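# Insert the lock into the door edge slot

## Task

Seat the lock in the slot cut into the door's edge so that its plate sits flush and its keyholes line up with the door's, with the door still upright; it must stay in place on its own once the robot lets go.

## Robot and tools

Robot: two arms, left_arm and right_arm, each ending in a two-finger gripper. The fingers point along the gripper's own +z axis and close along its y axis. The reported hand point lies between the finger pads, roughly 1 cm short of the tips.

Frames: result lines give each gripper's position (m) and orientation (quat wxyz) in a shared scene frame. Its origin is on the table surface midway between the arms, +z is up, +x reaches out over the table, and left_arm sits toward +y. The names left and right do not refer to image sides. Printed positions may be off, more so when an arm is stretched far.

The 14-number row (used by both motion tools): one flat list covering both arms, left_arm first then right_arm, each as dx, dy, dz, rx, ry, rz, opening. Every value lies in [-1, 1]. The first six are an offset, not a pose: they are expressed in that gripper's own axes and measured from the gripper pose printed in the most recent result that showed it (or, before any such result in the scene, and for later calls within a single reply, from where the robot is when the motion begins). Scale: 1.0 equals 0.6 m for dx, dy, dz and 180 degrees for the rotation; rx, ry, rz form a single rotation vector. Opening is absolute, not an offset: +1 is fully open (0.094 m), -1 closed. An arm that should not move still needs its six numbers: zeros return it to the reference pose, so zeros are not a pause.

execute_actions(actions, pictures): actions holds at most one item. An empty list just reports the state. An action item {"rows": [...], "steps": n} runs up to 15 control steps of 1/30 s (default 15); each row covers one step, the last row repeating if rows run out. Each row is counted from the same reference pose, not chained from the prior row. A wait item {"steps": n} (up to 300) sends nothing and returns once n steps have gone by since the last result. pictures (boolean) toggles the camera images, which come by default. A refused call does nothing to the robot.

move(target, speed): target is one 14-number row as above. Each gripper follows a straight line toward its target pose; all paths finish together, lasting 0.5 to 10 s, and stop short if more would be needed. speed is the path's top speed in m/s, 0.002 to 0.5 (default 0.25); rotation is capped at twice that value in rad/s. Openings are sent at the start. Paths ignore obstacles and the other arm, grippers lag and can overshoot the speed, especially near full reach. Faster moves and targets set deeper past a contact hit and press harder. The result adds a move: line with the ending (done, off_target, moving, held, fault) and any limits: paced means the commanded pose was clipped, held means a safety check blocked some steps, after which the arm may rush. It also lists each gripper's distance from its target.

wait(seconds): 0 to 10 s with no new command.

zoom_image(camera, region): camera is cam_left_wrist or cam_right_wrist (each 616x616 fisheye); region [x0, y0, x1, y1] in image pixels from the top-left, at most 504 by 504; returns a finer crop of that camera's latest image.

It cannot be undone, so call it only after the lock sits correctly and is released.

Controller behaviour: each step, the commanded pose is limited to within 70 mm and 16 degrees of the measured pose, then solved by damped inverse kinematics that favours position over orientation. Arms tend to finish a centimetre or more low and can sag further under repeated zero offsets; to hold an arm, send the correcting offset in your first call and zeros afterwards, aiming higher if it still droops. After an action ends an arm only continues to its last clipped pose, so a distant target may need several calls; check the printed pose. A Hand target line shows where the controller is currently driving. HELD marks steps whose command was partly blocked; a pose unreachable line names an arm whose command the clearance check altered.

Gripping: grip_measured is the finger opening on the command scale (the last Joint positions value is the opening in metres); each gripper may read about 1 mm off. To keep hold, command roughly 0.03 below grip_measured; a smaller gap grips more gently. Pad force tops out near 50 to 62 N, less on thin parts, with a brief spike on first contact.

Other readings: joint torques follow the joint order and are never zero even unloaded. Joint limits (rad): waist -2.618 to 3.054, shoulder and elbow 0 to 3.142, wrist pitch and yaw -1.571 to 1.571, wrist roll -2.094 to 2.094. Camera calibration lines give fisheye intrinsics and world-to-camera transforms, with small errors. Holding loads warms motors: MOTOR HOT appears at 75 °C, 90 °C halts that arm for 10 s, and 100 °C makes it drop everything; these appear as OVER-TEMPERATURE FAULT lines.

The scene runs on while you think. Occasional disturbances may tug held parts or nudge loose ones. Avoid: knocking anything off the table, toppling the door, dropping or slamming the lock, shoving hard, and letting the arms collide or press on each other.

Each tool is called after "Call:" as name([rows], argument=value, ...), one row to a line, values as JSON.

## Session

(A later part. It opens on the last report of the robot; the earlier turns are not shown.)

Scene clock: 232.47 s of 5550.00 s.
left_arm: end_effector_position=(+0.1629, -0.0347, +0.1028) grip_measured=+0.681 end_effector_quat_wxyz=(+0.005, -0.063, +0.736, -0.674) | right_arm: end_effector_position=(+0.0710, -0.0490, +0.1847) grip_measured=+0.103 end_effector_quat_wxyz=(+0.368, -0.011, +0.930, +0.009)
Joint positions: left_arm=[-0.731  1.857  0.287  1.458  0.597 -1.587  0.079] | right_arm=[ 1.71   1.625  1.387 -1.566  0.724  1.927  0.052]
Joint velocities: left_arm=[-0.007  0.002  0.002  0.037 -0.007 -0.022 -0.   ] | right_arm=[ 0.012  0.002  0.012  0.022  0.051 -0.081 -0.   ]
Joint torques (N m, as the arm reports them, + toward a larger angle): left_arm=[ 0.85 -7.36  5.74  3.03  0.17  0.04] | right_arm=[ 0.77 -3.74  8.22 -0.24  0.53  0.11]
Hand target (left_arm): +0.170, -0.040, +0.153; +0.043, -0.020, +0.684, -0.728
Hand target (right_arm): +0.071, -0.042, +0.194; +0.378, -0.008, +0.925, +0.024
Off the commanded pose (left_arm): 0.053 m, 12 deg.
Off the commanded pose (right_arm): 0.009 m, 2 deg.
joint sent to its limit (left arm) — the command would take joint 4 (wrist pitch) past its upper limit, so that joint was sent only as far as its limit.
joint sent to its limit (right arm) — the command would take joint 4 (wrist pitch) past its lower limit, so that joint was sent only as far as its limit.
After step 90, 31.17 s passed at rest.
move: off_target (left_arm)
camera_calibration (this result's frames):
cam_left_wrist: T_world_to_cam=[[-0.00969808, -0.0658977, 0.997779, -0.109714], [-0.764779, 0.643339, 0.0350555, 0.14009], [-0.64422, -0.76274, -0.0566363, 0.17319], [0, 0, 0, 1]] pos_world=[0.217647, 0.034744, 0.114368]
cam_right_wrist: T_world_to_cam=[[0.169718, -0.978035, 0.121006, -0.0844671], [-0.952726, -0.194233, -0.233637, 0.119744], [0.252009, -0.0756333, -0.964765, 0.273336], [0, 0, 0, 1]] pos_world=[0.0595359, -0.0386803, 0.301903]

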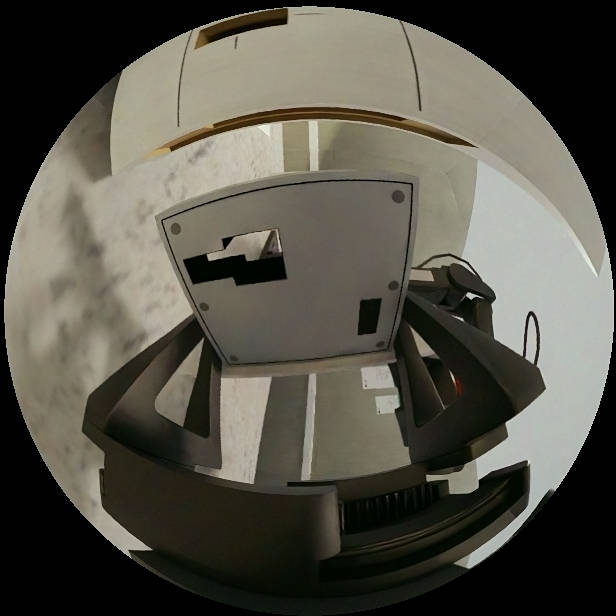

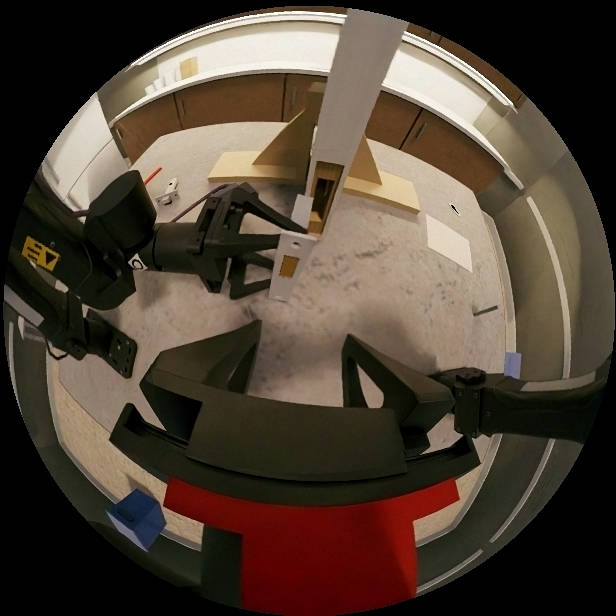

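Call:
move(target=[-0.021,-0.085,0.032,0.07,0.003,0.058,0.62,0,0,-0.01,0,0,0,0.1], speed=0.05)

Call:
zoom_image(camera="cam_right_wrist", region=[230, 140, 390, 300])

Scene clock: 262.00 s of 5550.00 s.
left_arm: end_effector_position=(+0.1730, -0.0490, +0.1095) grip_measured=+0.681 end_effector_quat_wxyz=(+0.027, -0.033, +0.729, -0.684) | right_arm: end_effector_position=(+0.0687, -0.0495, +0.1836) grip_measured=+0.103 end_effector_quat_wxyz=(+0.364, -0.011, +0.931, +0.008)
Joint positions: left_arm=[-0.731  1.894  0.359  1.457  0.606 -1.532  0.079] | right_arm=[ 1.715  1.625  1.387 -1.566  0.715  1.93   0.052]
Joint velocities: left_arm=[-0.017 -0.002 -0.007  0.037 -0.007  0.037 -0.001] | right_arm=[ 0.012 -0.022 -0.002 -0.037  0.022 -0.051 -0.001]
Joint torques (N m, as the arm reports them, + toward a larger angle): left_arm=[ 0.64 -5.92  6.12  3.01  0.16  0.18] | right_arm=[ 0.83 -4.6   6.06 -0.24  0.36  0.06]
Hand target (left_arm): +0.179, -0.055, +0.151; +0.065, +0.009, +0.682, -0.728
Hand target (right_arm): +0.067, -0.049, +0.189; +0.366, -0.013, +0.930, +0.014
Off the commanded pose (left_arm): 0.043 m, 13 deg.
Off the commanded pose (right_arm): 0.006 m, 1 deg.
joint sent to its limit (left arm) — the command would take joint 4 (wrist pitch) past its upper limit, so that joint was sent only as far as its limit.
joint sent to its limit (right arm) — the command would take joint 4 (wrist pitch) past its lower limit, so that joint was sent only as far as its limit.
After step 90, 23.43 s passed at rest.
move: off_target (left_arm)
camera_calibration (this result's frames):
cam_left_wrist: T_world_to_cam=[[-0.0847569, -0.0436885, 0.995443, -0.102852], [-0.756111, 0.653469, -0.0356992, 0.163533], [-0.648932, -0.755691, -0.0884194, 0.1738], [0, 0, 0, 1]] pos_world=[0.227716, 0.0199821, 0.123589]
cam_right_wrist: T_world_to_cam=[[0.171206, -0.977861, 0.12032, -0.0843167], [-0.954696, -0.194827, -0.224938, 0.115676], [0.2434, -0.0763583, -0.966916, 0.273795], [0, 0, 0, 1]] pos_world=[0.0582295, -0.0390066, 0.300902]

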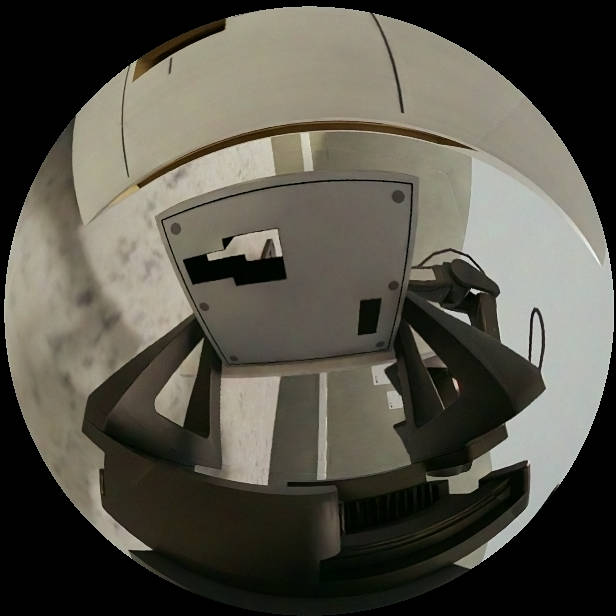

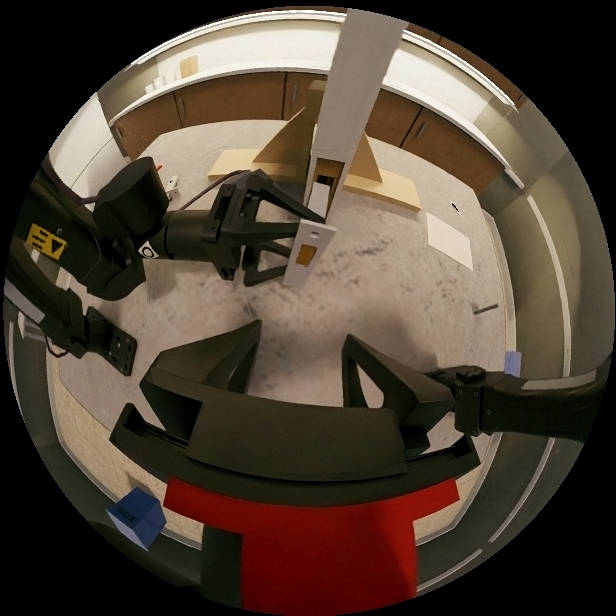

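Region (230, 140, 390, 300) of cam_right_wrist's 616x616 image, scaled by 3.150, with more detail than that image has.

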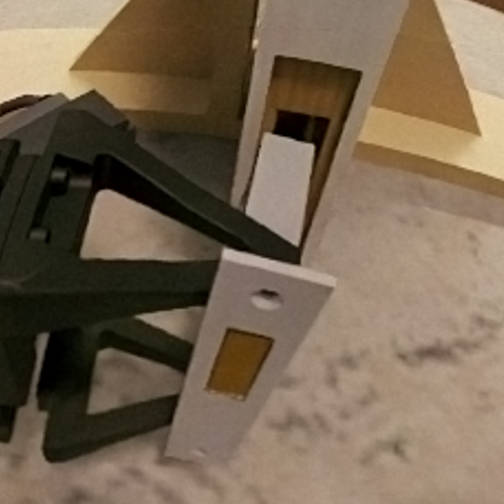

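Call:
move(target=[-0.009,-0.07,0.006,0.055,0,0.036,0.62,-0.0145,0.018,0.122,-0.018,0,0.017,-0.1], speed=0.06)

Scene clock: 281.00 s of 5550.00 s.
left_arm: end_effector_position=(+0.1721, -0.0490, +0.1054) grip_measured=+0.681 end_effector_quat_wxyz=(+0.025, -0.032, +0.732, -0.680) | right_arm: end_effector_position=(+0.1180, -0.0348, +0.1267) grip_measured=-0.097 end_effector_quat_wxyz=(+0.352, -0.000, +0.935, +0.030)
Joint positions: left_arm=[-0.731  1.903  0.359  1.455  0.611 -1.526  0.079] | right_arm=[ 1.516  1.579  1.132 -1.132  0.722  1.67   0.042]
Joint velocities: left_arm=[-0.017  0.007 -0.002 -0.007 -0.037  0.022 -0.   ] | right_arm=[ 0.017 -0.007 -0.002 -0.022  0.007 -0.095 -0.001]
Joint torques (N m, as the arm reports them, + toward a larger angle): left_arm=[ 0.65 -7.1   5.31  3.02  0.17  0.15] | right_arm=[-0.76 -6.32  4.01  0.34  0.52 -0.1 ]
Hand target (left_arm): +0.177, -0.053, +0.150; +0.065, +0.012, +0.683, -0.727
Hand target (right_arm): +0.124, -0.038, +0.135; +0.363, +0.005, +0.931, +0.042
Off the commanded pose (left_arm): 0.047 m, 12 deg.
Off the commanded pose (right_arm): 0.011 m, 2 deg.
joint sent to its limit (left arm) — the command would take joint 4 (wrist pitch) past its upper limit, so that joint was sent only as far as its limit.
After step 90, 13.77 s passed at rest.
move: off_target (left_arm, right_arm)
camera_calibration (this result's frames):
cam_left_wrist: T_world_to_cam=[[-0.0832375, -0.0525883, 0.995141, -0.0995839], [-0.752903, 0.657526, -0.0282288, 0.161534], [-0.652846, -0.751595, -0.0943247, 0.174387], [0, 0, 0, 1]] pos_world=[0.227178, 0.0196185, 0.120109]
cam_right_wrist: T_world_to_cam=[[0.169559, -0.983156, 0.0682223, -0.0649307], [-0.961125, -0.180272, -0.209142, 0.152082], [0.217918, -0.0301082, -0.975503, 0.213631], [0, 0, 0, 1]] pos_world=[0.110626, -0.0299886, 0.244635]

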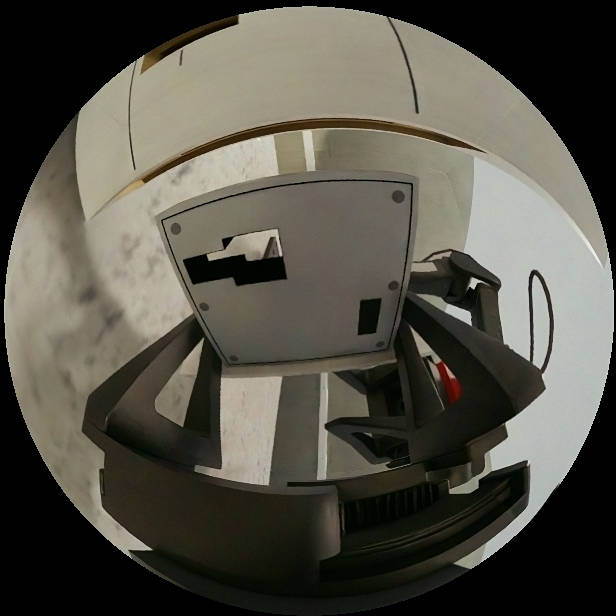

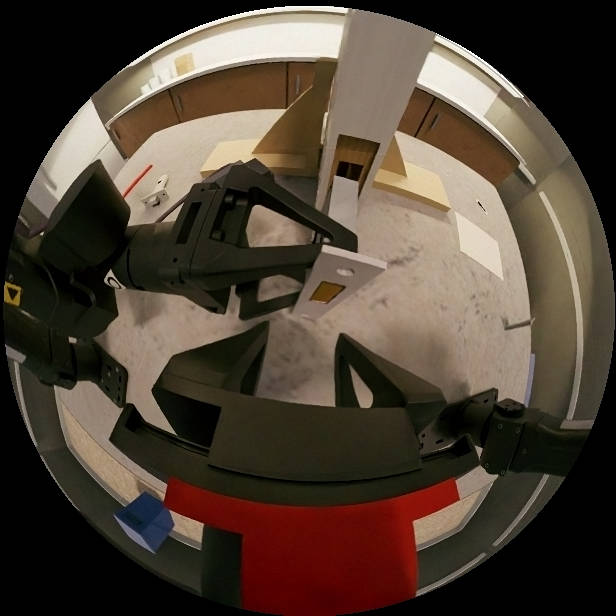

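Call:
move(target=[-0.008,-0.078,0.004,0.055,0,0.038,0.62,-0.017,-0.013,0.06,-0.012,-0.06,0.012,-0.15], speed=0.03)

Scene clock: 295.50 s of 5550.00 s.
left_arm: end_effector_position=(+0.1715, -0.0490, +0.1055) grip_measured=+0.681 end_effector_quat_wxyz=(+0.025, -0.029, +0.732, -0.680) | right_arm: end_effector_position=(+0.1426, -0.0377, +0.1045) grip_measured=-0.147 end_effector_quat_wxyz=(+0.423, +0.014, +0.904, +0.056)
Joint positions: left_arm=[-0.731  1.903  0.359  1.455  0.614 -1.523  0.079] | right_arm=[ 1.499  1.579  0.954 -0.9    0.882  1.66   0.04 ]
Joint velocities: left_arm=[ 0.002  0.002  0.007  0.081 -0.007 -0.081 -0.   ] | right_arm=[-0.017 -0.017 -0.007  0.066  0.007 -0.022 -0.   ]
Joint torques (N m, as the arm reports them, + toward a larger angle): left_arm=[ 0.48 -7.39  5.14  3.03  0.21  0.12] | right_arm=[-0.82 -4.09  3.82  0.44  0.59 -0.1 ]
Hand target (left_arm): +0.175, -0.053, +0.151; +0.065, +0.015, +0.683, -0.727
Hand target (right_arm): +0.149, -0.041, +0.106; +0.438, +0.014, +0.897, +0.052
Off the commanded pose (left_arm): 0.047 m, 12 deg.
Off the commanded pose (right_arm): 0.008 m, 2 deg.
joint sent to its limit (left arm) — the command would take joint 4 (wrist pitch) past its upper limit, so that joint was sent only as far as its limit.
After step 90, 7.77 s passed at rest.
move: off_target (left_arm)
camera_calibration (this result's frames):
cam_left_wrist: T_world_to_cam=[[-0.0865919, -0.0523459, 0.994868, -0.0990524], [-0.750391, 0.660287, -0.0305714, 0.16106], [-0.655298, -0.749187, -0.0964553, 0.174718], [0, 0, 0, 1]] pos_world=[0.226773, 0.0193655, 0.12032]
cam_right_wrist: T_world_to_cam=[[0.148786, -0.988333, 0.0325717, -0.0639553], [-0.918741, -0.150343, -0.36512, 0.18197], [0.365757, 0.0244, -0.93039, 0.162725], [0, 0, 0, 1]] pos_world=[0.117181, -0.0398218, 0.219922]

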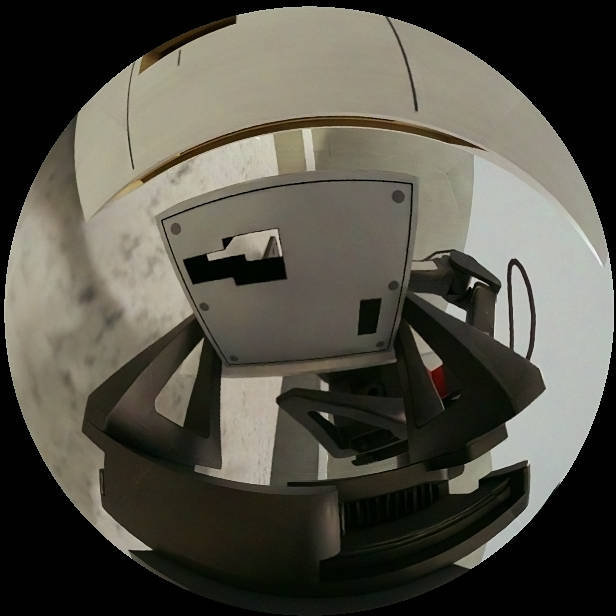

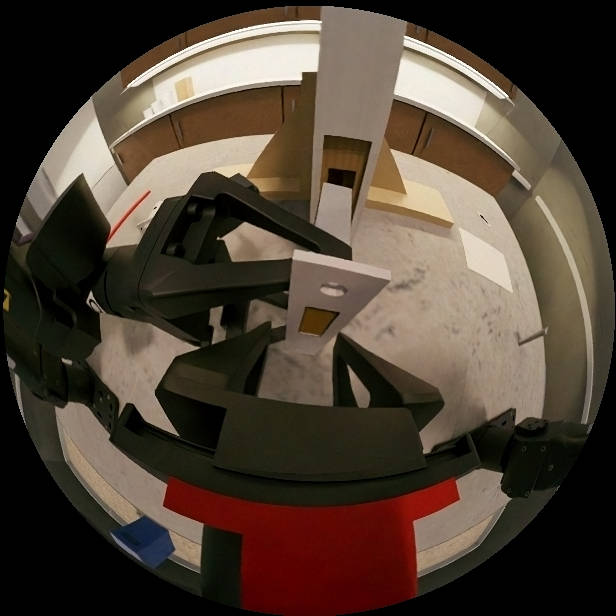

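Call:
move(target=[-0.008,-0.076,0.004,0.055,-0.002,0.036,0.62,-0.019,-0.012,0.021,0,-0.008,0,-0.15], speed=0.02)

Scene clock: 306.80 s of 5550.00 s.
left_arm: end_effector_position=(+0.1715, -0.0490, +0.1056) grip_measured=+0.681 end_effector_quat_wxyz=(+0.024, -0.029, +0.732, -0.680) | right_arm: end_effector_position=(+0.1541, -0.0388, +0.0970) grip_measured=-0.147 end_effector_quat_wxyz=(+0.423, +0.010, +0.905, +0.049)
Joint positions: left_arm=[-0.731  1.903  0.359  1.456  0.614 -1.524  0.079] | right_arm=[ 1.454  1.579  0.923 -0.829  0.877  1.588  0.04 ]
Joint velocities: left_arm=[-0.022  0.007 -0.007  0.051 -0.007  0.066  0.   ] | right_arm=[-0.007  0.002 -0.002 -0.022 -0.037 -0.051  0.001]
Joint torques (N m, as the arm reports them, + toward a larger angle): left_arm=[ 0.26 -7.23  4.79  3.01  0.13  0.13] | right_arm=[-0.81 -6.2   3.1   0.51  0.57 -0.09]
Hand target (left_arm): +0.175, -0.053, +0.150; +0.065, +0.013, +0.684, -0.727
Hand target (right_arm): +0.160, -0.045, +0.104; +0.435, +0.016, +0.899, +0.055
Off the commanded pose (left_arm): 0.046 m, 12 deg.
Off the commanded pose (right_arm): 0.011 m, 2 deg.
joint sent to its limit (left arm) — the command would take joint 4 (wrist pitch) past its upper limit, so that joint was sent only as far as its limit.
After step 90, 2.90 s passed at rest.
move: off_target (left_arm, right_arm)
camera_calibration (this result's frames):
cam_left_wrist: T_world_to_cam=[[-0.0860699, -0.0519468, 0.994934, -0.0992205], [-0.750194, 0.660519, -0.0304113, 0.160984], [-0.655593, -0.74901, -0.0958209, 0.174669], [0, 0, 0, 1]] pos_world=[0.226741, 0.019342, 0.12035]
cam_right_wrist: T_world_to_cam=[[0.15028, -0.987475, 0.0480538, -0.0682651], [-0.919029, -0.157449, -0.361379, 0.188987], [0.364419, 0.0101452, -0.93118, 0.151291], [0, 0, 0, 1]] pos_world=[0.128811, -0.039189, 0.212455]

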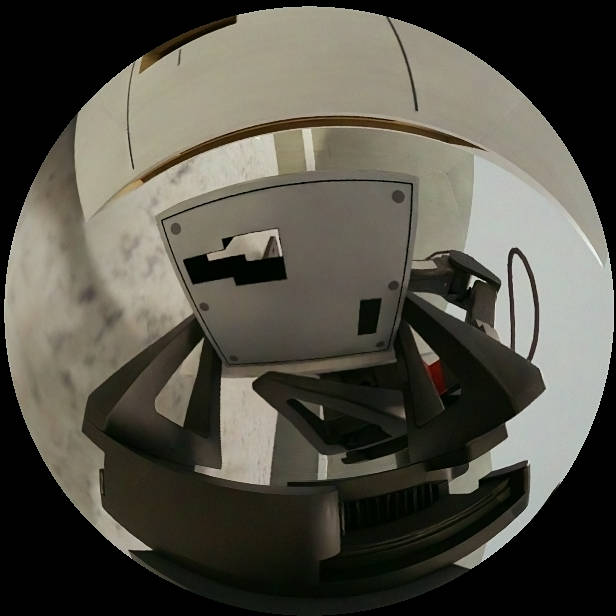

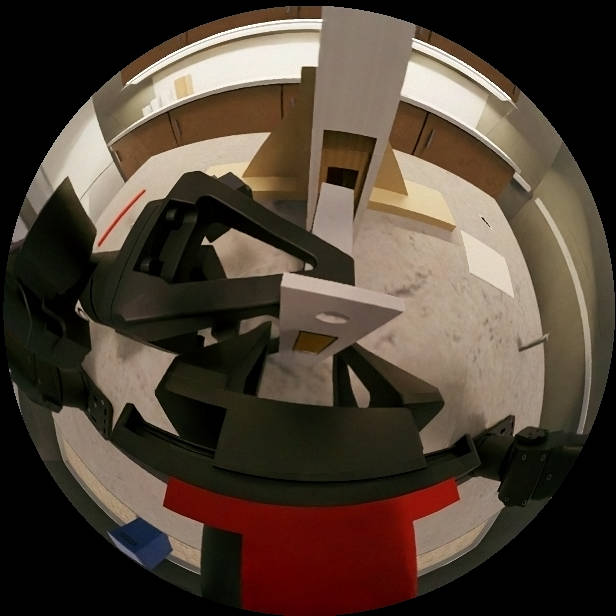

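Call:
move(target=[-0.008,-0.075,0.004,0.055,-0.002,0.037,0.62,-0.018,-0.01,0,-0.004,-0.008,0.004,-0.6], speed=0.02)

Scene clock: 316.13 s of 5550.00 s.
left_arm: end_effector_position=(+0.1717, -0.0489, +0.1034) grip_measured=+0.681 end_effector_quat_wxyz=(+0.023, -0.032, +0.734, -0.678) | right_arm: end_effector_position=(+0.1543, -0.0391, +0.0962) grip_measured=-0.470 end_effector_quat_wxyz=(+0.422, +0.006, +0.905, +0.053)
Joint positions: left_arm=[-0.731  1.903  0.359  1.446  0.612 -1.523  0.079] | right_arm=[ 1.452  1.568  0.908 -0.807  0.873  1.567  0.025]
Joint velocities: left_arm=[-0.022 -0.012 -0.022  0.022 -0.007 -0.007 -0.001] | right_arm=[ 0.002  0.022 -0.012 -0.066  0.022 -0.007  0.   ]
Joint torques (N m, as the arm reports them, + toward a larger angle): left_arm=[ 0.16 -7.17  4.82  3.16  0.17  0.18] | right_arm=[-1.12 -6.11  3.56  0.46  0.58 -0.02]
Hand target (left_arm): +0.174, -0.053, +0.149; +0.065, +0.014, +0.684, -0.726
Hand target (right_arm): +0.161, -0.046, +0.104; +0.434, +0.014, +0.899, +0.057
Off the commanded pose (left_arm): 0.047 m, 12 deg.
Off the commanded pose (right_arm): 0.013 m, 2 deg.
joint sent to its limit (left arm) — the command would take joint 4 (wrist pitch) past its upper limit, so that joint was sent only as far as its limit.
After step 90, 0.90 s passed at rest.
move: off_target (left_arm, right_arm)
camera_calibration (this result's frames):
cam_left_wrist: T_world_to_cam=[[-0.0805651, -0.059872, 0.99495, -0.0983854], [-0.751548, 0.659338, -0.0211796, 0.160174], [-0.65474, -0.749459, -0.0981163, 0.174806], [0, 0, 0, 1]] pos_world=[0.226904, 0.0195109, 0.118432]
cam_right_wrist: T_world_to_cam=[[0.161658, -0.98581, 0.0452218, -0.069897], [-0.917979, -0.167037, -0.35974, 0.188198], [0.362189, 0.0166422, -0.931956, 0.151182], [0, 0, 0, 1]] pos_world=[0.129305, -0.0399851, 0.211758]

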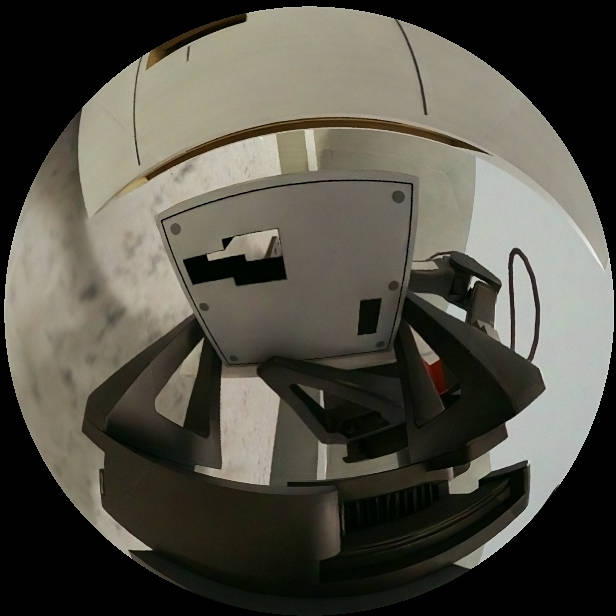

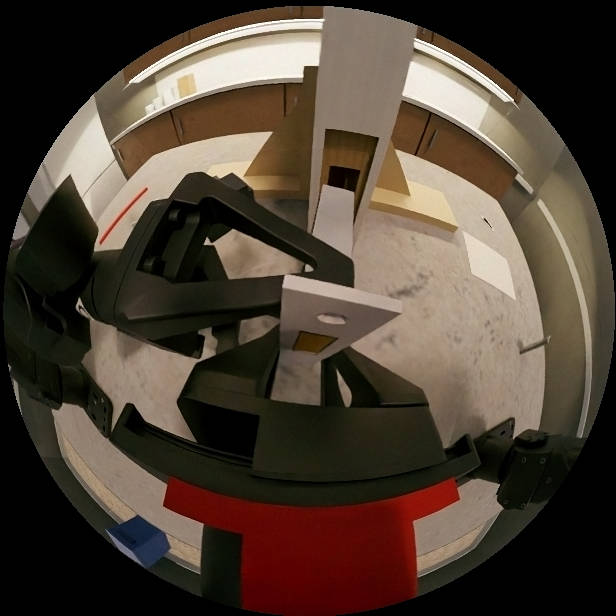

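Call:
move(target=[-0.008,-0.076,0.004,0.055,-0.002,0.038,0.62,-0.026,-0.01,0.006,-0.004,-0.008,0.004,-0.25], speed=0.01)

Call:
execute_actions([
  {"rows":[[-0.008,-0.07,0.004,0.05,-0.002,0.036,0.62,-0.018,-0.008,-0.003,0,-0.008,0,-0.6]]},
])

Scene clock: 333.17 s of 5550.00 s.
left_arm: end_effector_position=(+0.1719, -0.0490, +0.1055) grip_measured=+0.681 end_effector_quat_wxyz=(+0.026, -0.029, +0.732, -0.680) | right_arm: end_effector_position=(+0.1612, -0.0399, +0.0972) grip_measured=-0.253 end_effector_quat_wxyz=(+0.420, +0.004, +0.906, +0.054)
Joint positions: left_arm=[-0.731  1.903  0.359  1.455  0.612 -1.522  0.079] | right_arm=[ 1.423  1.549  0.894 -0.773  0.866  1.516  0.035]
Joint velocities: left_arm=[-0.007 -0.012  0.002 -0.066 -0.051 -0.007 -0.001] | right_arm=[-0.017  0.017 -0.007 -0.022 -0.066  0.007 -0.001]
Joint torques (N m, as the arm reports them, + toward a larger angle): left_arm=[ 0.22 -6.56  4.79  3.04  0.12  0.15] | right_arm=[-0.82 -5.97  3.4   0.6   0.56 -0.1 ]
Hand target (left_arm): +0.175, -0.053, +0.146; +0.063, +0.011, +0.687, -0.724
Hand target (right_arm): +0.167, -0.045, +0.104; +0.432, +0.010, +0.900, +0.060
Off the commanded pose (left_arm): 0.044 m, 11 deg.
Off the commanded pose (right_arm): 0.012 m, 2 deg.
joint sent to its limit (left arm) — the command would take joint 4 (wrist pitch) past its upper limit, so that joint was sent only as far as its limit.
After step 90, 3.83 s passed at rest.
move: off_target (left_arm, right_arm; path cut at 10 s)
camera_calibration (this result's frames):
cam_left_wrist: T_world_to_cam=[[-0.0877591, -0.0526993, 0.994747, -0.0988082], [-0.75155, 0.658929, -0.0313952, 0.161515], [-0.653813, -0.750357, -0.0974332, 0.174749], [0, 0, 0, 1]] pos_world=[0.226969, 0.01949, 0.120386]
cam_right_wrist: T_world_to_cam=[[0.166806, -0.985003, 0.0440951, -0.0725734], [-0.918376, -0.171487, -0.356621, 0.194283], [0.358834, 0.0189904, -0.933208, 0.150352], [0, 0, 0, 1]] pos_world=[0.136579, -0.0410233, 0.212795]

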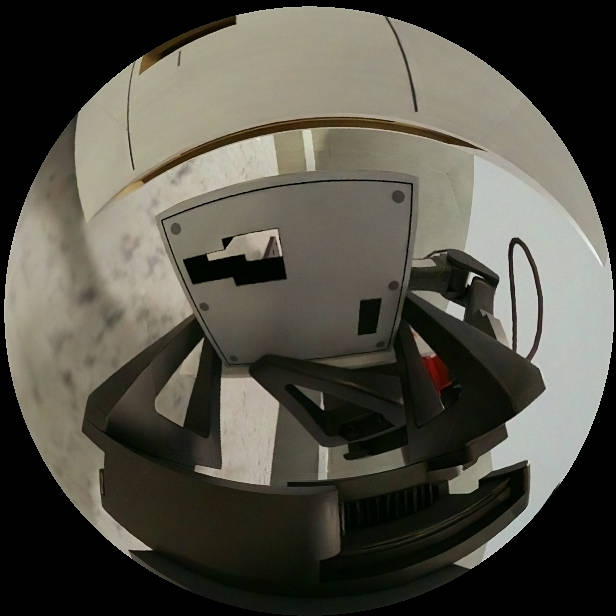

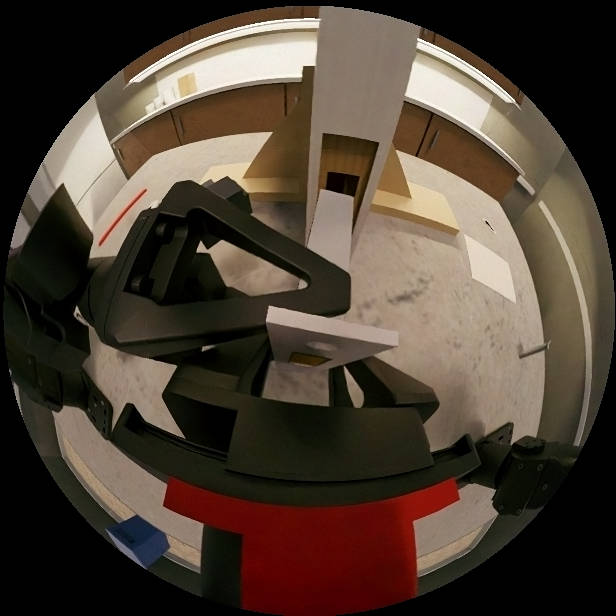

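Scene clock: 333.67 s of 5550.00 s.
left_arm: end_effector_position=(+0.1717, -0.0490, +0.1055) grip_measured=+0.681 end_effector_quat_wxyz=(+0.026, -0.028, +0.732, -0.680) | right_arm: end_effector_position=(+0.1610, -0.0391, +0.0971) grip_measured=-0.495 end_effector_quat_wxyz=(+0.420, -0.003, +0.906, +0.053)
Joint positions: left_arm=[-0.731  1.903  0.359  1.455  0.613 -1.518  0.079] | right_arm=[ 1.423  1.549  0.894 -0.768  0.864  1.5    0.024]
Joint velocities: left_arm=[ 0.012 -0.002 -0.017  0.037 -0.051  0.022 -0.   ] | right_arm=[ 0.012 -0.017  0.007 -0.051  0.022  0.051 -0.   ]
Joint torques (N m, as the arm reports them, + toward a larger angle): left_arm=[ 0.27 -6.72  4.8   3.02  0.11  0.17] | right_arm=[-1.03 -5.79  4.36  0.39  0.56 -0.03]
Hand target (left_arm): +0.175, -0.053, +0.146; +0.066, +0.013, +0.687, -0.724
Hand target (right_arm): +0.167, -0.045, +0.106; +0.431, +0.005, +0.901, +0.054
Off the commanded pose (left_arm): 0.042 m, 11 deg.
Off the commanded pose (right_arm): 0.012 m, 2 deg.
joint sent to its limit (left arm) — the command would take joint 4 (wrist pitch) past its upper limit, so that joint was sent only as far as its limit.
Steps of this call (steps 1 to 15: all 15 steps of this action). Readings (end_effector_position):
1: left_arm (+0.1719, -0.0490, +0.1055) | right_arm (+0.1612, -0.0399, +0.0972)
2: left_arm (+0.1718, -0.0490, +0.1055) | right_arm (+0.1611, -0.0395, +0.0971)
4: left_arm (+0.1717, -0.0490, +0.1055) | right_arm (+0.1610, -0.0391, +0.0971)
8: left_arm (+0.1717, -0.0490, +0.1055) | right_arm (+0.1610, -0.0391, +0.0971)
15: the state above
camera_calibration (this result's frames):
cam_left_wrist: T_world_to_cam=[[-0.0911556, -0.0528287, 0.994434, -0.0982177], [-0.750774, 0.659695, -0.0337744, 0.161576], [-0.654239, -0.749674, -0.0997974, 0.175009], [0, 0, 0, 1]] pos_world=[0.226852, 0.01942, 0.120594]
cam_right_wrist: T_world_to_cam=[[0.176903, -0.982871, 0.051675, -0.0740277], [-0.916557, -0.183645, -0.355243, 0.193321], [0.358648, 0.0154806, -0.933345, 0.150222], [0, 0, 0, 1]] pos_world=[0.136409, -0.0395827, 0.21271]

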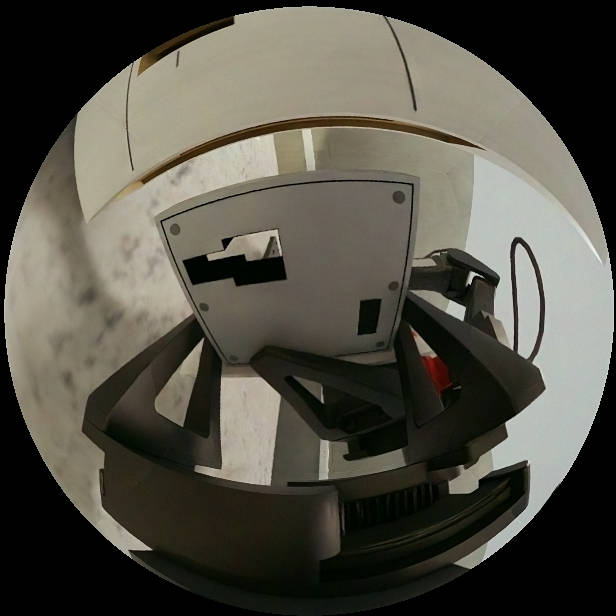

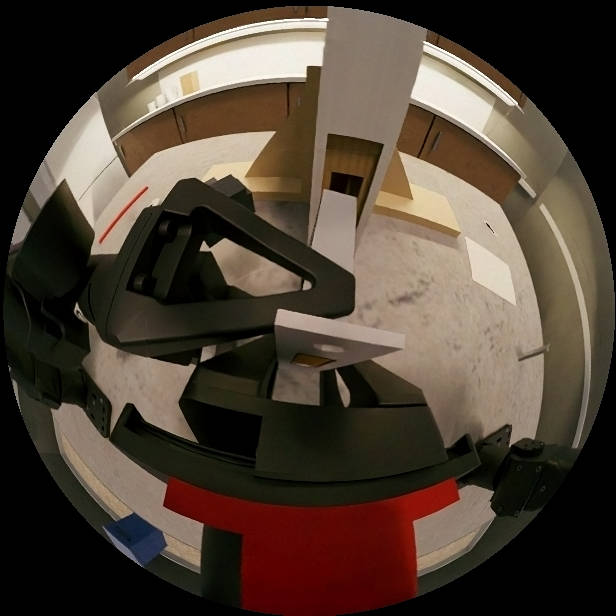

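The grip on the plate is good, so the left arm releases and withdraws.

Call:
execute_actions([
  {"rows":[[-0.005,-0.04,0,0.03,0,0.02,1,-0.022,-0.008,-0.008,0,-0.01,0,-0.6]]},
])

Call:
move(target=[-0.03,-0.04,-0.12,0,0,0.01,1,-0.022,-0.008,-0.008,0,-0.01,0,-0.6], speed=0.05)

Scene clock: 339.87 s of 5550.00 s.
left_arm: end_effector_position=(+0.1716, -0.0493, +0.1105) grip_measured=+1.000 end_effector_quat_wxyz=(+0.031, -0.023, +0.726, -0.687) | right_arm: end_effector_position=(+0.1601, -0.0404, +0.0958) grip_measured=-0.495 end_effector_quat_wxyz=(+0.416, -0.006, +0.908, +0.049)
Joint positions: left_arm=[-0.731  1.903  0.359  1.479  0.615 -1.52   0.094] | right_arm=[ 1.423  1.549  0.894 -0.776  0.856  1.497  0.024]
Joint velocities: left_arm=[-0.017  0.007 -0.002  0.051  0.051 -0.066  0.   ] | right_arm=[-0.022 -0.002  0.007  0.007 -0.051 -0.007 -0.001]
Joint torques (N m, as the arm reports them, + toward a larger angle): left_arm=[ 0.63 -4.44  3.75  2.77  0.16  0.01] | right_arm=[-0.54 -6.02  5.11  0.32  0.66 -0.1 ]
Hand target (left_arm): +0.174, -0.050, +0.129; +0.048, -0.003, +0.701, -0.711
Hand target (right_arm): +0.166, -0.045, +0.109; +0.434, -0.001, +0.900, +0.053
Off the commanded pose (left_arm): 0.019 m, 5 deg.
Off the commanded pose (right_arm): 0.016 m, 2 deg.
joint sent to its limit (left arm) — the command would take joint 4 (wrist pitch) past its upper limit, so that joint was sent only as far as its limit.
Steps of this call (steps 1 to 90: nothing new was sent; then 2.70 s passed at rest; steps 91 to 105: all 15 steps of this action). Readings (end_effector_position):
91: left_arm (+0.1718, -0.0491, +0.1063) | right_arm (+0.1608, -0.0393, +0.0968)
92: left_arm (+0.1718, -0.0492, +0.1088) | right_arm (+0.1601, -0.0399, +0.0959)
94: left_arm (+0.1716, -0.0493, +0.1104) | right_arm (+0.1600, -0.0404, +0.0957)
98: left_arm (+0.1716, -0.0493, +0.1105) | right_arm (+0.1601, -0.0404, +0.0958)
105: the state above
camera_calibration (this result's frames):
cam_left_wrist: T_world_to_cam=[[-0.104745, -0.0346497, 0.993895, -0.0999539], [-0.748957, 0.660255, -0.0559133, 0.164062], [-0.654287, -0.750242, -0.0951097, 0.174668], [0, 0, 0, 1]] pos_world=[0.226689, 0.0192573, 0.12513]
cam_right_wrist: T_world_to_cam=[[0.180154, -0.981795, 0.0601909, -0.0763949], [-0.918703, -0.18981, -0.346348, 0.191013], [0.351467, 0.00709838, -0.936173, 0.150458], [0, 0, 0, 1]] pos_world=[0.136366, -0.0398158, 0.21161]

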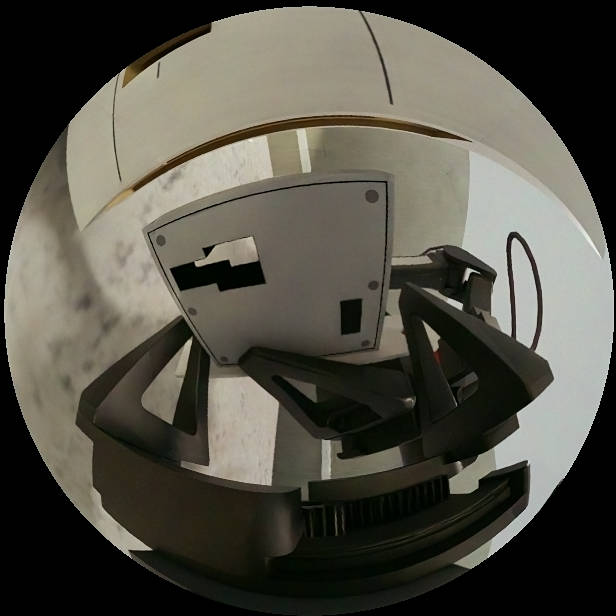

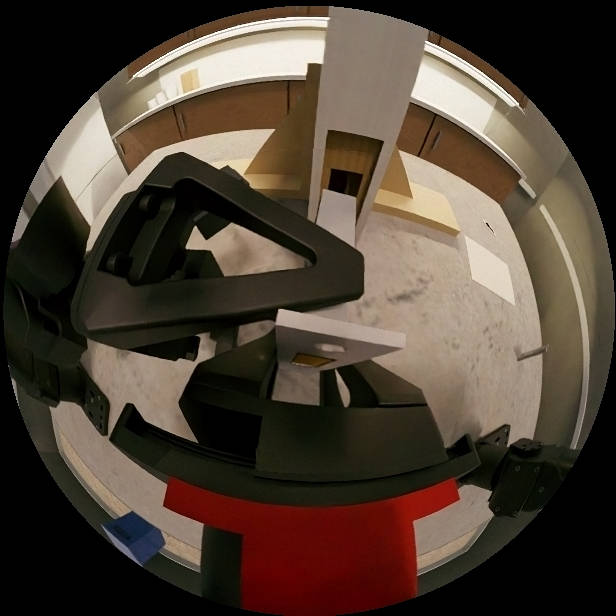

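Scene clock: 342.17 s of 5550.00 s.
left_arm: end_effector_position=(+0.1877, +0.0187, +0.1347) grip_measured=+1.000 end_effector_quat_wxyz=(+0.033, -0.021, +0.728, -0.685) | right_arm: end_effector_position=(+0.1535, -0.0445, +0.0880) grip_measured=-0.495 end_effector_quat_wxyz=(+0.391, -0.013, +0.920, +0.039)
Joint positions: left_arm=[-0.462  1.626  0.238  1.293  0.881 -1.478  0.094] | right_arm=[ 1.423  1.549  0.894 -0.803  0.801  1.497  0.024]
Joint velocities: left_arm=[-0.007 -0.012  0.012 -0.095 -0.022  0.007  0.   ] | right_arm=[ 0.002 -0.012 -0.007 -0.007  0.051 -0.095 -0.   ]
Joint torques (N m, as the arm reports them, + toward a larger angle): left_arm=[ 0.88 -5.06  2.69  1.67  0.16  0.14] | right_arm=[-0.4  -5.94  5.26  0.41  1.   -0.07]
Hand target (left_arm): +0.185, +0.023, +0.139; +0.040, -0.013, +0.725, -0.688
Hand target (right_arm): +0.165, -0.046, +0.108; +0.429, -0.004, +0.902, +0.048
Off the commanded pose (left_arm): 0.007 m, 1 deg.
Off the commanded pose (right_arm): 0.024 m, 5 deg.
move: off_target (right_arm)
camera_calibration (this result's frames):
cam_left_wrist: T_world_to_cam=[[-0.110416, -0.0417633, 0.993008, -0.118685], [-0.749875, 0.659235, -0.0556559, 0.132641], [-0.652301, -0.750777, -0.104108, 0.239343], [0, 0, 0, 1]] pos_world=[0.242483, 0.0872952, 0.150154]
cam_right_wrist: T_world_to_cam=[[0.190674, -0.978702, 0.0760699, -0.0816275], [-0.934668, -0.204689, -0.290685, 0.178362], [0.300064, -0.015674, -0.95379, 0.153945], [0, 0, 0, 1]] pos_world=[0.13608, -0.0409672, 0.204887]

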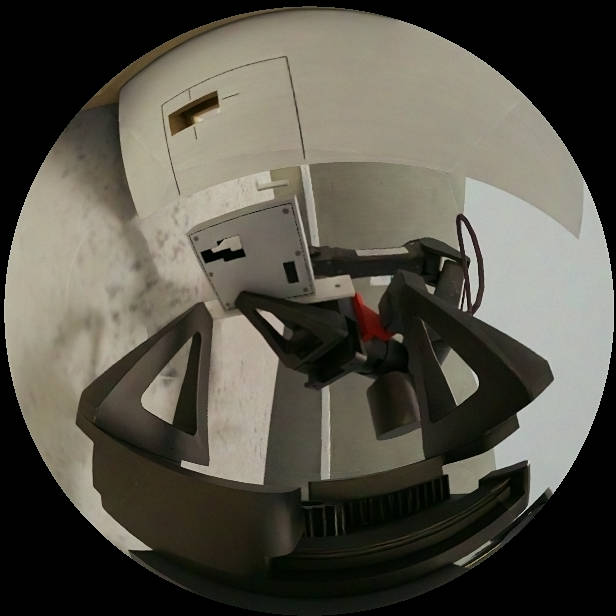

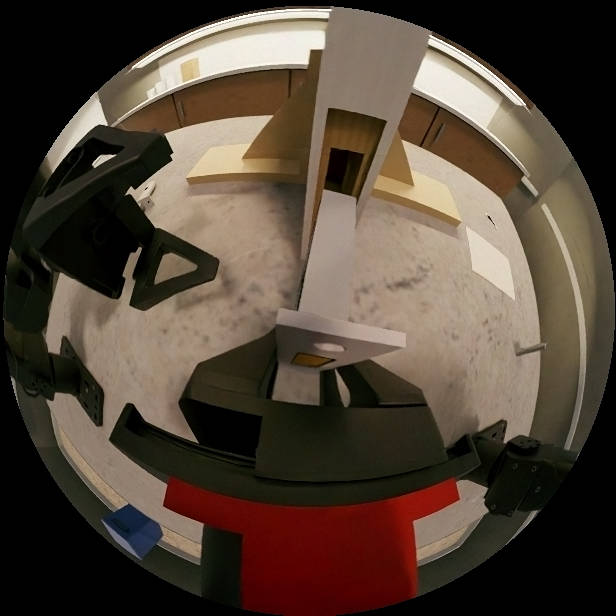

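Call:
move(target=[0,0.03,-0.08,-0.04,0,0,1,-0.061,-0.012,0,0.011,-0.047,-0.0075,-0.6], speed=0.04)

Scene clock: 354.23 s of 5550.00 s.
left_arm: end_effector_position=(+0.1868, +0.0658, +0.1143) grip_measured=+1.000 end_effector_quat_wxyz=(+0.025, -0.034, +0.774, -0.632) | right_arm: end_effector_position=(+0.1656, -0.0524, +0.0943) grip_measured=-0.495 end_effector_quat_wxyz=(+0.415, -0.022, +0.909, +0.015)
Joint positions: left_arm=[-0.272  1.368  0.212  0.757  1.032 -1.229  0.094] | right_arm=[ 1.4    1.549  0.894 -0.824  0.853  1.462  0.024]
Joint velocities: left_arm=[-0.002  0.002  0.007 -0.081  0.037 -0.022  0.   ] | right_arm=[-0.012 -0.007 -0.002 -0.007 -0.022 -0.007  0.001]
Joint torques (N m, as the arm reports them, + toward a larger angle): left_arm=[ 0.88 -3.87  4.15  1.54  0.36  0.14] | right_arm=[-0.83 -4.66  6.08  0.39  1.08 -0.08]
Hand target (left_arm): +0.185, +0.068, +0.120; +0.033, -0.023, +0.770, -0.637
Hand target (right_arm): +0.178, -0.053, +0.113; +0.457, -0.013, +0.889, +0.018
Off the commanded pose (left_arm): 0.006 m, 2 deg.
Off the commanded pose (right_arm): 0.024 m, 6 deg.
After step 90, 6.60 s passed at rest.
move: off_target (right_arm)
camera_calibration (this result's frames):
cam_left_wrist: T_world_to_cam=[[-0.0743235, -0.178794, 0.981075, -0.0929015], [-0.755692, 0.652026, 0.0615779, 0.0879739], [-0.650696, -0.736814, -0.183574, 0.279909], [0, 0, 0, 1]] pos_world=[0.241712, 0.132269, 0.13711]
cam_right_wrist: T_world_to_cam=[[0.181068, -0.974454, 0.13287, -0.0956415], [-0.918997, -0.215758, -0.329989, 0.19043], [0.350227, -0.0623564, -0.934587, 0.143632], [0, 0, 0, 1]] pos_world=[0.142018, -0.0431551, 0.209785]

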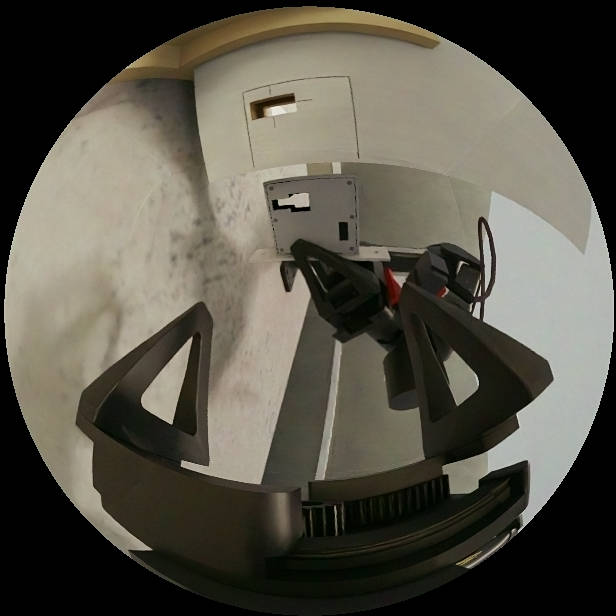

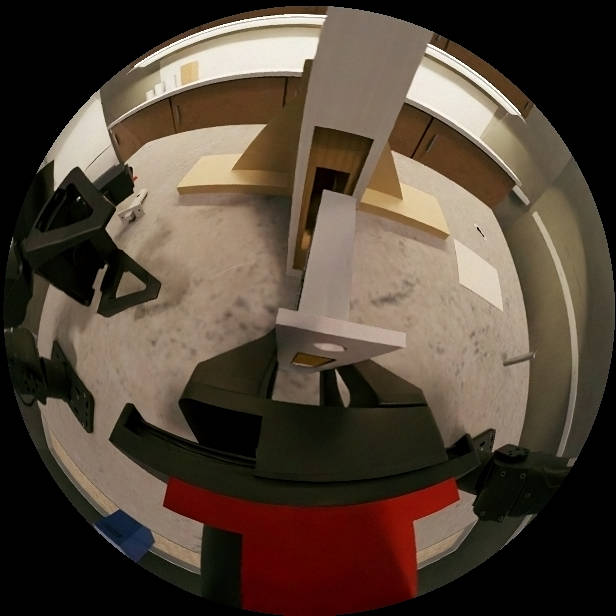

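Call:
execute_actions([
  {"rows":[[0,-0.008,0,0,0,0,1,-0.047,0.009,0.006,0.002,-0.033,0.004,-0.6]]},
])

Call:
zoom_image(camera="cam_right_wrist", region=[240, 110, 420, 320])

Call:
zoom_image(camera="cam_left_wrist", region=[220, 70, 410, 270])

Scene clock: 363.80 s of 5550.00 s.
left_arm: end_effector_position=(+0.1851, +0.0666, +0.1100) grip_measured=+1.000 end_effector_quat_wxyz=(+0.014, -0.044, +0.778, -0.627) | right_arm: end_effector_position=(+0.1729, -0.0542, +0.0953) grip_measured=-0.495 end_effector_quat_wxyz=(+0.418, -0.023, +0.908, +0.007)
Joint positions: left_arm=[-0.272  1.368  0.212  0.728  1.032 -1.232  0.094] | right_arm=[ 1.375  1.549  0.894 -0.814  0.859  1.43   0.024]
Joint velocities: left_arm=[ 0.002 -0.007 -0.002 -0.066 -0.022 -0.022  0.   ] | right_arm=[-0.002 -0.022 -0.002  0.007  0.007 -0.066  0.001]
Joint torques (N m, as the arm reports them, + toward a larger angle): left_arm=[-0.37 -3.76  5.19  1.51  0.15 -0.01] | right_arm=[-0.66 -3.43  7.32  0.6   1.07 -0.09]
Hand target (left_arm): +0.187, +0.065, +0.119; +0.025, -0.035, +0.773, -0.632
Hand target (right_arm): +0.185, -0.047, +0.113; +0.460, -0.013, +0.888, +0.015
Off the commanded pose (left_arm): 0.009 m, 2 deg.
Off the commanded pose (right_arm): 0.024 m, 6 deg.
Steps of this call (steps 1 to 90: nothing new was sent; then 6.07 s passed at rest; steps 91 to 105: all 15 steps of this action). Readings (end_effector_position):
91: left_arm (+0.1864, +0.0660, +0.1133) | right_arm (+0.1663, -0.0527, +0.0943)
92: left_arm (+0.1862, +0.0661, +0.1128) | right_arm (+0.1677, -0.0530, +0.0944)
94: left_arm (+0.1858, +0.0663, +0.1117) | right_arm (+0.1709, -0.0545, +0.0948)
98: left_arm (+0.1853, +0.0665, +0.1106) | right_arm (+0.1729, -0.0551, +0.0953)
105: the state above
camera_calibration (this result's frames):
cam_left_wrist: T_world_to_cam=[[-0.044976, -0.19034, 0.980687, -0.0932419], [-0.753818, 0.650651, 0.0917124, 0.0828417], [-0.655542, -0.735135, -0.172745, 0.278141], [0, 0, 0, 1]] pos_world=[0.240587, 0.132823, 0.131891]
cam_right_wrist: T_world_to_cam=[[0.175651, -0.973107, 0.149029, -0.0994248], [-0.917273, -0.216742, -0.334115, 0.197151], [0.357431, -0.0780128, -0.930676, 0.139464], [0, 0, 0, 1]] pos_world=[0.148457, -0.0431401, 0.210484]

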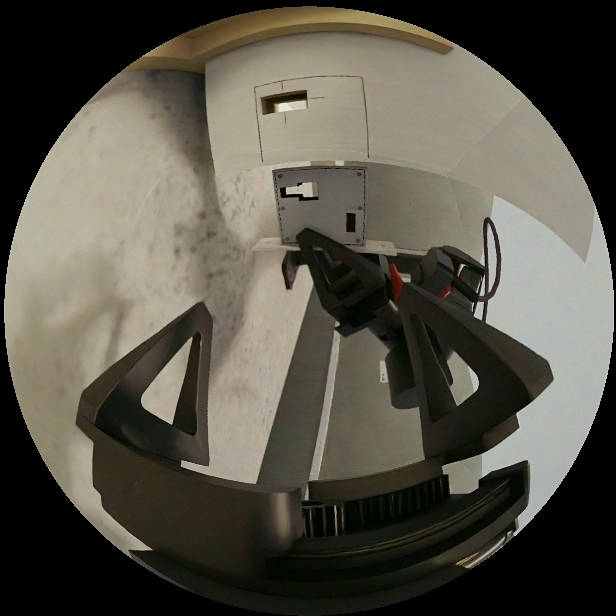

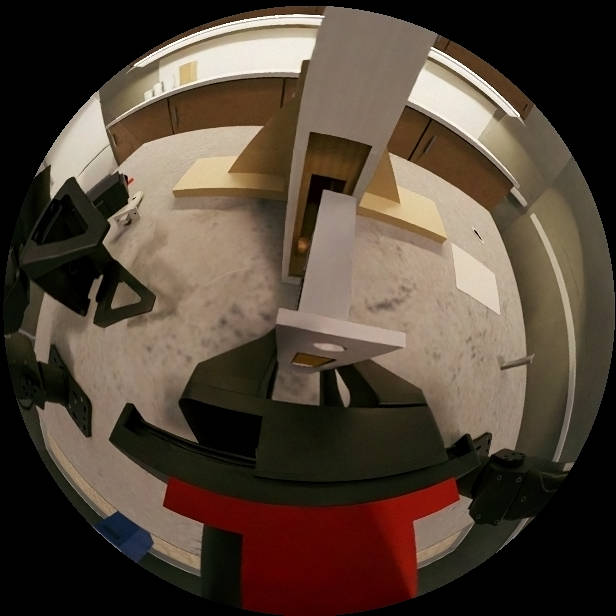

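Region (240, 110, 420, 320) of cam_right_wrist's 616x616 image, scaled by 2.400, with more detail than that image has; it fills the left 432 columns of this view, and the rest is white.

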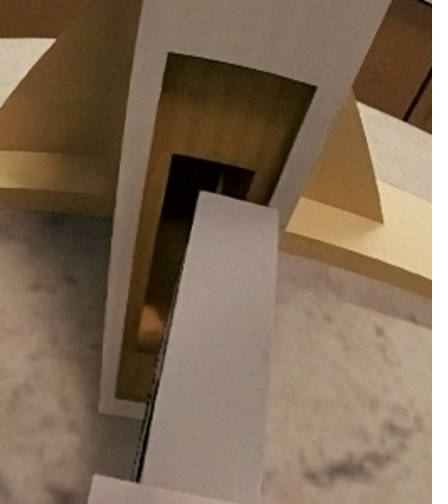

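Region (220, 70, 410, 270) of cam_left_wrist's 616x616 image, scaled by 2.520, with more detail than that image has; it fills the left 479 columns of this view, and the rest is white.

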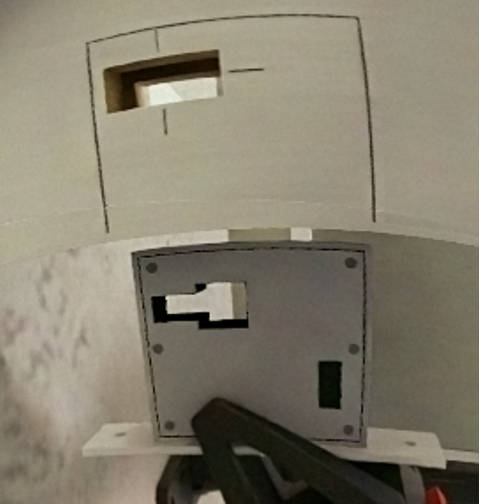

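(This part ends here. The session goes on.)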